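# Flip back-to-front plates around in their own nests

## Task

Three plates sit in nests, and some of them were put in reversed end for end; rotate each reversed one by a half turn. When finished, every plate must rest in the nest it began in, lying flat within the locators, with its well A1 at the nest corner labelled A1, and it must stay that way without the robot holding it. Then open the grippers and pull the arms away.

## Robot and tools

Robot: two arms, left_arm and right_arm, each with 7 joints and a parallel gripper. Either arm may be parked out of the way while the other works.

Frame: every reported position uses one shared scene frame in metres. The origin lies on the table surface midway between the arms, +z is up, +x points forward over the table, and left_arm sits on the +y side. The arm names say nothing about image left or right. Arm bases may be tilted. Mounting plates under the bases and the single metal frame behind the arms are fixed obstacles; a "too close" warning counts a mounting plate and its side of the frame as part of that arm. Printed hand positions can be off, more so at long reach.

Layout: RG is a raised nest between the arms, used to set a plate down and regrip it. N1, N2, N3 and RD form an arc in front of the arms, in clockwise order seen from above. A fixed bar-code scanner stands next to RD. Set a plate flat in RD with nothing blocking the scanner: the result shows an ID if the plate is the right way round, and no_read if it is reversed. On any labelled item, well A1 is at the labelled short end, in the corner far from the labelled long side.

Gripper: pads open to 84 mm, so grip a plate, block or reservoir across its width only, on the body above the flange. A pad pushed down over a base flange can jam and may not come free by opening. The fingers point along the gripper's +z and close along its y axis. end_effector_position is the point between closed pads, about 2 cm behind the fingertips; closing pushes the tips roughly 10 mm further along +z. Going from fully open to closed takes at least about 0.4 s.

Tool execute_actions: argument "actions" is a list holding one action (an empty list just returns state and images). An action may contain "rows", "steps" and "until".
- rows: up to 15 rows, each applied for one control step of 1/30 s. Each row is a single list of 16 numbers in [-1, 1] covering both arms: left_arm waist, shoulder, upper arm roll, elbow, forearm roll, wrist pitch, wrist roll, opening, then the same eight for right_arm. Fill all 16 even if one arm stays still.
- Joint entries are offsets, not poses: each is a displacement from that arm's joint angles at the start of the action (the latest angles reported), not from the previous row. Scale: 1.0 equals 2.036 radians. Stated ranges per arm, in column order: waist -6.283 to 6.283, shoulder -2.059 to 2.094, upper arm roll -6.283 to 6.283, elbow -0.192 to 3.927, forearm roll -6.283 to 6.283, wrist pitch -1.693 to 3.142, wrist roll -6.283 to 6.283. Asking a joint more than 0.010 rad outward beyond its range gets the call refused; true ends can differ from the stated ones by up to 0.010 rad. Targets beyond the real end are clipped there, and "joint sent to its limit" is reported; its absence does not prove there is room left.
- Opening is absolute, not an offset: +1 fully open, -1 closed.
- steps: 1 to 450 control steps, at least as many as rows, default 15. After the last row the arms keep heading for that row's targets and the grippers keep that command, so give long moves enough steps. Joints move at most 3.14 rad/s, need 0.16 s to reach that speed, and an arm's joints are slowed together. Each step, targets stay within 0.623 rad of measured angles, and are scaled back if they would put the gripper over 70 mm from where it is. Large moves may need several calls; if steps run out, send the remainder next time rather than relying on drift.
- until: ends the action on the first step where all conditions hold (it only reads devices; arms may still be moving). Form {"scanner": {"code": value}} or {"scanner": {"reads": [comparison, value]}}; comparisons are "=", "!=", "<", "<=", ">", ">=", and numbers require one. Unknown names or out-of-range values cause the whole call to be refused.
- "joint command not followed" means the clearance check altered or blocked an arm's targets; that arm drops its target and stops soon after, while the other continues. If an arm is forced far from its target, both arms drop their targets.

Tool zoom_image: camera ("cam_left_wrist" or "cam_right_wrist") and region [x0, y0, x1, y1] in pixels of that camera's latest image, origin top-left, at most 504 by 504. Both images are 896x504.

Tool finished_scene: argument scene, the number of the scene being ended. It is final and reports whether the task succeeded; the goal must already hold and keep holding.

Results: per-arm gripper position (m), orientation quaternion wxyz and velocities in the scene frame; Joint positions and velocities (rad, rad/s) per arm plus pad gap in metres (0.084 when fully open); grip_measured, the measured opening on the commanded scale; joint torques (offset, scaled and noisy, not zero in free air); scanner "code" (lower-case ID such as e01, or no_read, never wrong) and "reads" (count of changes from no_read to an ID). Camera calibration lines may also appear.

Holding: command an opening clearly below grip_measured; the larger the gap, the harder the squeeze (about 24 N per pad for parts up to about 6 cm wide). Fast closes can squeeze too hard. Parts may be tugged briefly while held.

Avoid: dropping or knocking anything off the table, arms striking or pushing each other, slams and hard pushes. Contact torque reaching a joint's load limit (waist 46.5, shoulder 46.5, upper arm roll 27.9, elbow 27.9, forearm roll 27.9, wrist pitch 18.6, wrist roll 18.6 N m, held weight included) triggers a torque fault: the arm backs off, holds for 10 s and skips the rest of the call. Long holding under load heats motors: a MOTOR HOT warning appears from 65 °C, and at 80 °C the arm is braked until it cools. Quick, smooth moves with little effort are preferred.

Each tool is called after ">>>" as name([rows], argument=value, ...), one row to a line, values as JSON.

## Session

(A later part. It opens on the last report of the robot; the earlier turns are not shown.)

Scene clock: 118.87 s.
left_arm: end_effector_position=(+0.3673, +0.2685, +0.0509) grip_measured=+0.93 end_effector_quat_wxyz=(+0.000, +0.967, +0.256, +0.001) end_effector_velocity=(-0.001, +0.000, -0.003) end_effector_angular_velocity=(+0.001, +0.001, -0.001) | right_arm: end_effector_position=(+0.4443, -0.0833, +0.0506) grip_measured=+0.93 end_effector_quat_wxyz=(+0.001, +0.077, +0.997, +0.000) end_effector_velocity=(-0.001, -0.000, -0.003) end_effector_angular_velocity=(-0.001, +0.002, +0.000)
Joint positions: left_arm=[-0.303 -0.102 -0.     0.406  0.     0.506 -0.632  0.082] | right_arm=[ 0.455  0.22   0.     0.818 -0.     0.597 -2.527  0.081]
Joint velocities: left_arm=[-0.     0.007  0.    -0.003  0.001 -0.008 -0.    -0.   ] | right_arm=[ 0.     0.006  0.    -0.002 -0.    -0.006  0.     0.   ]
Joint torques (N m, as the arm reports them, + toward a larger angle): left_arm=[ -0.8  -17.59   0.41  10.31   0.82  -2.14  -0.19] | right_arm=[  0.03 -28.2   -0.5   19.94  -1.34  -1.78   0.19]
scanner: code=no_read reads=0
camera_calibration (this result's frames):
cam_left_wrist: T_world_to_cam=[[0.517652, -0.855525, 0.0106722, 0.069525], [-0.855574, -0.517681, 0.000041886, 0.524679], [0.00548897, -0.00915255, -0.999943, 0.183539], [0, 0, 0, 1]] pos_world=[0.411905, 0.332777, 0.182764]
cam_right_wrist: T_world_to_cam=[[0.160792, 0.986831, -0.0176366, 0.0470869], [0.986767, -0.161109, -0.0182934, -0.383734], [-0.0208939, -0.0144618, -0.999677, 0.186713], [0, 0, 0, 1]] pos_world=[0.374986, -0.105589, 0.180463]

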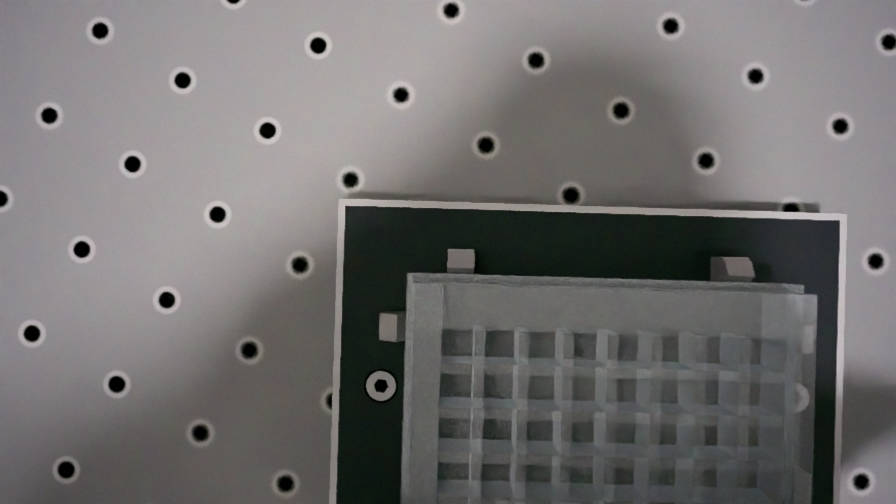

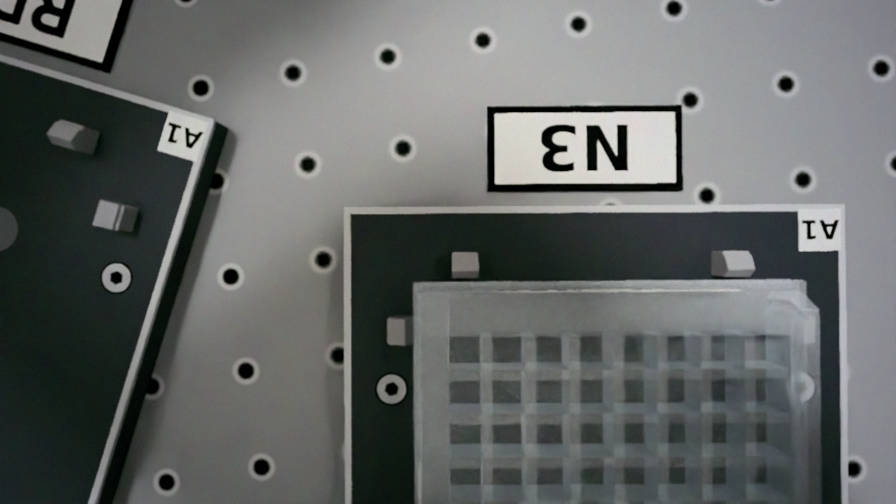

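>>> execute_actions([
  {"rows":[[-0.0005,0,0,-0.0011,0,-0.0007,0,-0.3,0,0,0,-0.0012,0,-0.0008,0,-0.3],[-0.0005,0.002,0,-0.0013,0,-0.003,0,-0.3,0,0.0015,0,-0.0014,0,-0.0025,0,-0.3],[-0.0005,0.005,0,-0.0017,0,-0.0063,0,-0.3,0,0.0037,0,-0.0017,0,-0.005,0,-0.3],[-0.0005,0.0075,0,-0.002,0,-0.009,0,-0.3,0,0.0055,0,-0.0019,0,-0.007,0,-0.3],[-0.0005,0.0095,0,-0.0022,0,-0.0112,0,-0.3,0,0.007,0,-0.0021,0,-0.0087,0,-0.3],[-0.0005,0.0115,0,-0.0024,0,-0.0134,0,-0.3,0,0.0084,0,-0.0023,0,-0.0103,0,-0.3],[-0.0005,0.013,0,-0.0026,0,-0.015,0,-0.3,0,0.0095,0,-0.0024,0,-0.0115,0,-0.3]],"steps":18},
])

Scene clock: 136.77 s.
left_arm: end_effector_position=(+0.3666, +0.2682, +0.0431) grip_measured=+0.93 end_effector_quat_wxyz=(+0.000, +0.967, +0.255, +0.001) end_effector_velocity=(+0.000, +0.000, -0.001) end_effector_angular_velocity=(-0.000, +0.000, +0.001) | right_arm: end_effector_position=(+0.4436, -0.0837, +0.0423) grip_measured=+0.93 end_effector_quat_wxyz=(+0.000, +0.077, +0.997, +0.000) end_effector_velocity=(+0.001, +0.001, +0.001) end_effector_angular_velocity=(+0.002, -0.004, +0.002)
Joint positions: left_arm=[-0.304 -0.076 -0.     0.401  0.001  0.476 -0.632  0.082] | right_arm=[ 0.455  0.239  0.     0.813 -0.     0.574 -2.527  0.082]
Joint velocities: left_arm=[ 0.001  0.005 -0.     0.    -0.001 -0.005  0.     0.   ] | right_arm=[ 0.     0.     0.     0.002  0.    -0.004 -0.002 -0.   ]
Joint torques (N m, as the arm reports them, + toward a larger angle): left_arm=[ -0.75 -17.07   0.43   9.82   0.73  -2.12  -0.14] | right_arm=[  0.29 -27.94  -0.68  19.18  -1.48  -1.67   0.2 ]
scanner: code=no_read reads=0
camera_calibration (this result's frames):
cam_left_wrist: T_world_to_cam=[[0.516788, -0.856051, 0.0103098, 0.070202], [-0.8561, -0.516811, 0.000525262, 0.523907], [0.00487856, -0.00909766, -0.999947, 0.175985], [0, 0, 0, 1]] pos_world=[0.411378, 0.332458, 0.174976]
cam_right_wrist: T_world_to_cam=[[0.160734, 0.986833, -0.0180326, 0.047418], [0.986763, -0.161067, -0.0188473, -0.383243], [-0.0215036, -0.0147645, -0.99966, 0.178655], [0, 0, 0, 1]] pos_world=[0.37439, -0.105884, 0.172226]

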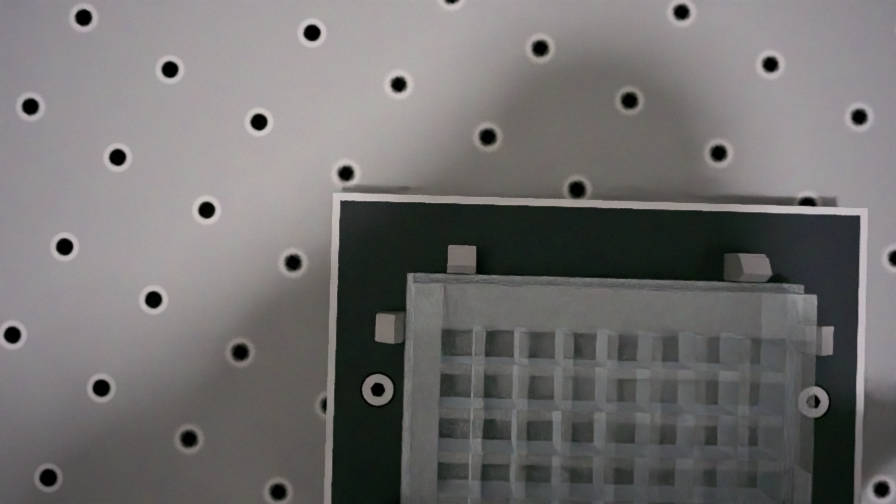

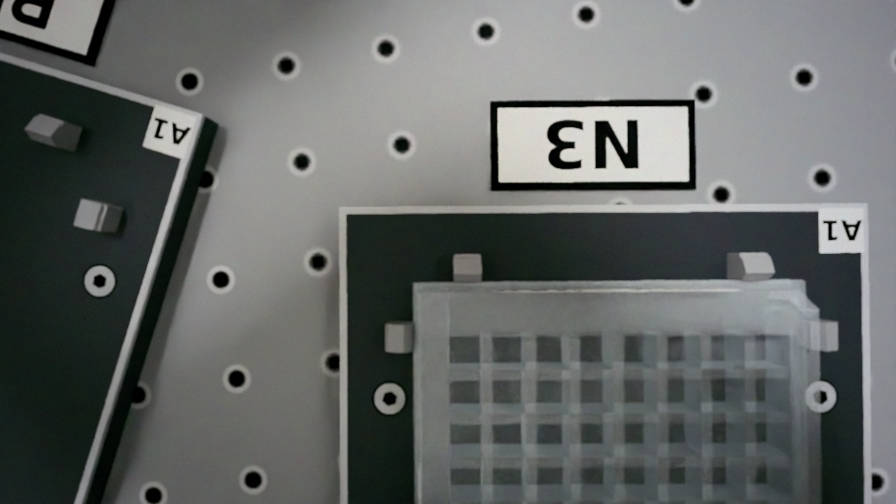

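Both seated. Release and retreat to about z=.15.

>>> execute_actions([
  {"rows":[[0,0,0,0,0,0,0,0.3,0,0,0,0,0,0,0,0.3],[0,0,0,0,0,0,0,0.8,0,0,0,0,0,0,0,0.8],[0,0,0,0,0,0,0,1,0,0,0,0,0,0,0,1],[0,0,0,0,0,0,0,1,0,0,0,0,0,0,0,1],[0,0,0,0,0,0,0,1,0,0,0,0,0,0,0,1],[0,0,0,0,0,0,0,1,0,0,0,0,0,0,0,1],[0,0,0,0,0,0,0,1,0,0,0,0,0,0,0,1],[0,0,0,0,0,0,0,1,0,0,0,0,0,0,0,1],[0,0,0,0,0,0,0,1,0,0,0,0,0,0,0,1],[0,-0.005,0,0.0006,0,0.0056,0,1,0,-0.0035,0,0.0004,0,0.0039,0,1],[0,-0.012,0,0.0014,0,0.0134,0,1,0,-0.008,0,0.001,0,0.009,0,1],[0,-0.025,0,0.0033,0,0.0283,0,1,0,-0.017,0,0.0024,0,0.0194,0,1],[0,-0.0506,0,0.0083,0,0.0589,0,1,0,-0.0353,0,0.0062,0,0.0415,0,1],[0,-0.087,0,0.022,0,0.109,0,1,0,-0.065,0,0.0155,0,0.0805,0,1],[0,-0.14,0,0.06,0,0.2,0,1,0,-0.115,0,0.04,0,0.155,0,1]],"steps":32},
])

Scene clock: 147.97 s.
left_arm: end_effector_position=(+0.3695, +0.2680, +0.1496) grip_measured=+1.00 end_effector_quat_wxyz=(-0.000, +0.967, +0.256, -0.000) end_effector_velocity=(+0.001, +0.000, +0.010) end_effector_angular_velocity=(-0.001, -0.004, +0.001) | right_arm: end_effector_position=(+0.4408, -0.0851, +0.1512) grip_measured=+1.00 end_effector_quat_wxyz=(-0.001, +0.077, +0.997, -0.000) end_effector_velocity=(+0.002, +0.000, +0.011) end_effector_angular_velocity=(+0.003, -0.007, -0.001)
Joint positions: left_arm=[-0.304 -0.359 -0.     0.521  0.     0.881 -0.632  0.084] | right_arm=[ 0.455  0.007  0.     0.893 -0.     0.887 -2.527  0.084]
Joint velocities: left_arm=[ 0.    -0.018  0.001  0.014 -0.     0.028 -0.     0.   ] | right_arm=[-0.    -0.017 -0.     0.012 -0.     0.021  0.     0.   ]
Joint torques (N m, as the arm reports them, + toward a larger angle): left_arm=[ -0.76 -13.3    0.43  12.51   0.73  -1.96  -0.23] | right_arm=[  0.18 -25.07  -0.62  22.8   -1.28  -1.77   0.17]
scanner: code=no_read reads=0
camera_calibration (this result's frames):
cam_left_wrist: T_world_to_cam=[[0.516982, -0.855951, 0.00879118, 0.0675298], [-0.855992, -0.516984, 0.00220001, 0.525927], [0.0026618, -0.00866255, -0.999959, 0.283142], [0, 0, 0, 1]] pos_world=[0.414524, 0.332151, 0.28138]
cam_right_wrist: T_world_to_cam=[[0.160674, 0.986815, -0.0194699, 0.0514606], [0.986727, -0.161068, -0.020685, -0.378341], [-0.0235482, -0.0158879, -0.999596, 0.288207], [0, 0, 0, 1]] pos_world=[0.371838, -0.107142, 0.281267]

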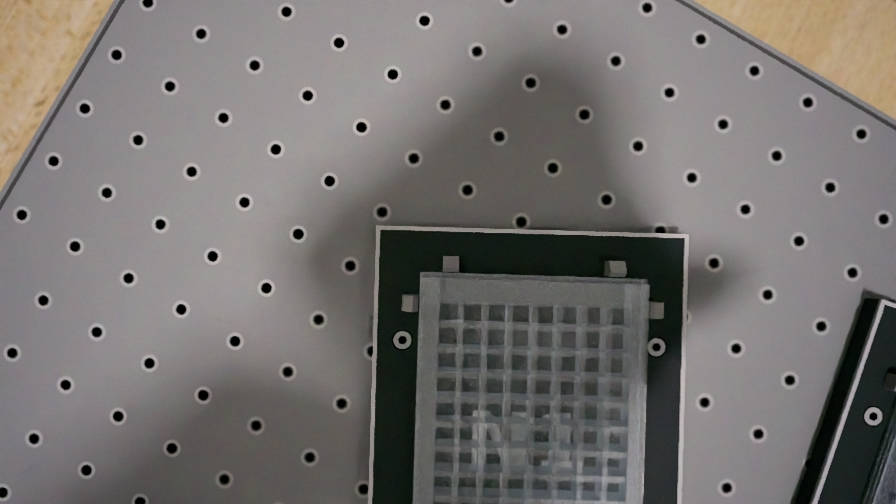

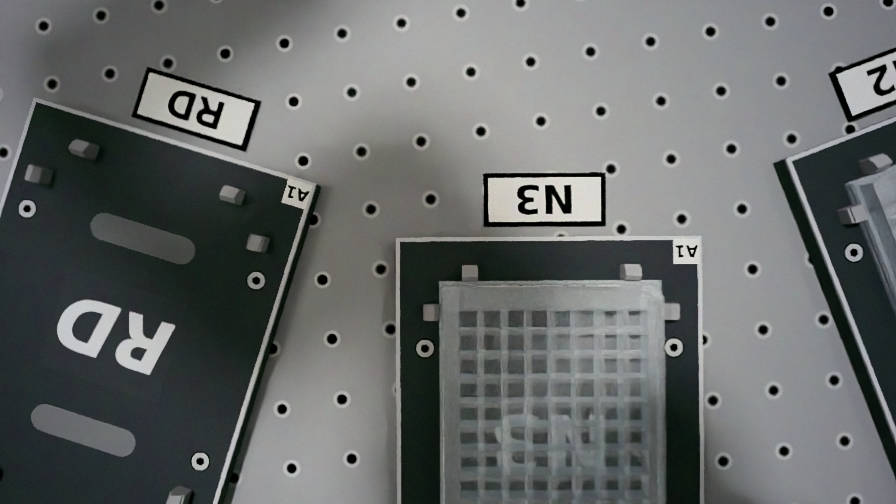

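>>> execute_actions(actions=[])

>>> finished_scene(scene=2)

Scene clock: 153.10 s.
left_arm: end_effector_position=(+0.3700, +0.2679, +0.1511) grip_measured=+1.00 end_effector_quat_wxyz=(+0.000, +0.967, +0.255, +0.001) end_effector_velocity=(-0.000, +0.000, -0.000) end_effector_angular_velocity=(-0.001, +0.000, +0.002) | right_arm: end_effector_position=(+0.4413, -0.0849, +0.1529) grip_measured=+1.00 end_effector_quat_wxyz=(+0.000, +0.077, +0.997, +0.000) end_effector_velocity=(+0.000, +0.000, +0.000) end_effector_angular_velocity=(+0.000, -0.000, -0.001)
Joint positions: left_arm=[-0.304 -0.361 -0.     0.523  0.001  0.883 -0.632  0.084] | right_arm=[ 0.455  0.005  0.     0.894 -0.     0.889 -2.527  0.084]
Joint velocities: left_arm=[ 0.001  0.     0.001 -0.    -0.001 -0.    -0.    -0.   ] | right_arm=[-0.    -0.     0.     0.     0.    -0.     0.001 -0.   ]
Joint torques (N m, as the arm reports them, + toward a larger angle): left_arm=[ -0.65 -13.57   0.56  12.55   0.7   -2.16  -0.15] | right_arm=[  0.13 -24.68  -0.39  22.83  -1.22  -1.62   0.09]
scanner: code=no_read reads=0
camera_calibration (this result's frames):
cam_left_wrist: T_world_to_cam=[[0.51691, -0.85598, 0.0101532, 0.0670038], [-0.856026, -0.516933, 0.000403982, 0.526609], [0.00490271, -0.0089002, -0.999948, 0.283891], [0, 0, 0, 1]] pos_world=[0.414764, 0.332102, 0.282984]
cam_right_wrist: T_world_to_cam=[[0.160765, 0.986827, -0.0181072, 0.0509753], [0.986759, -0.161099, -0.018794, -0.379024], [-0.0214634, -0.014846, -0.999659, 0.289052], [0, 0, 0, 1]] pos_world=[0.372014, -0.107073, 0.282753]

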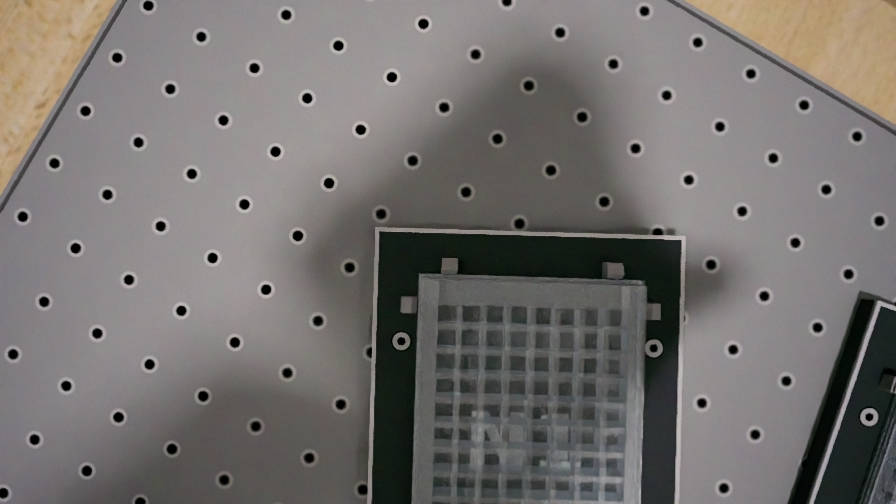

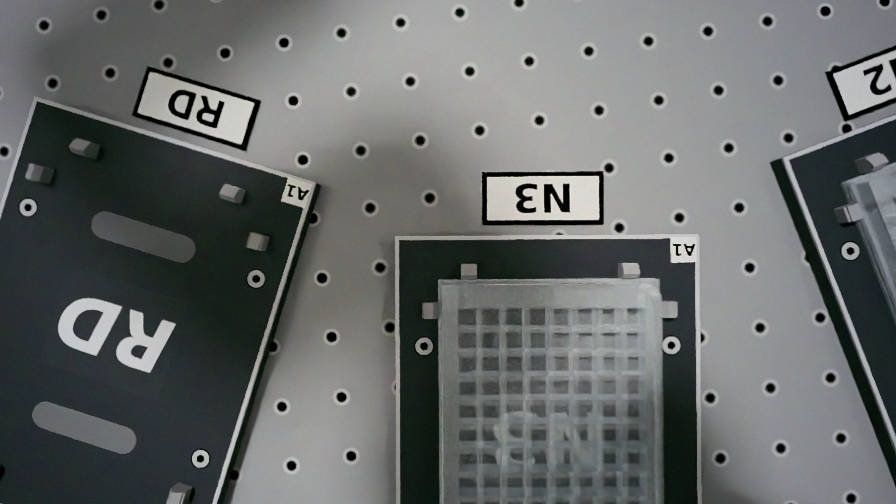

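The scene is finished: the task was done.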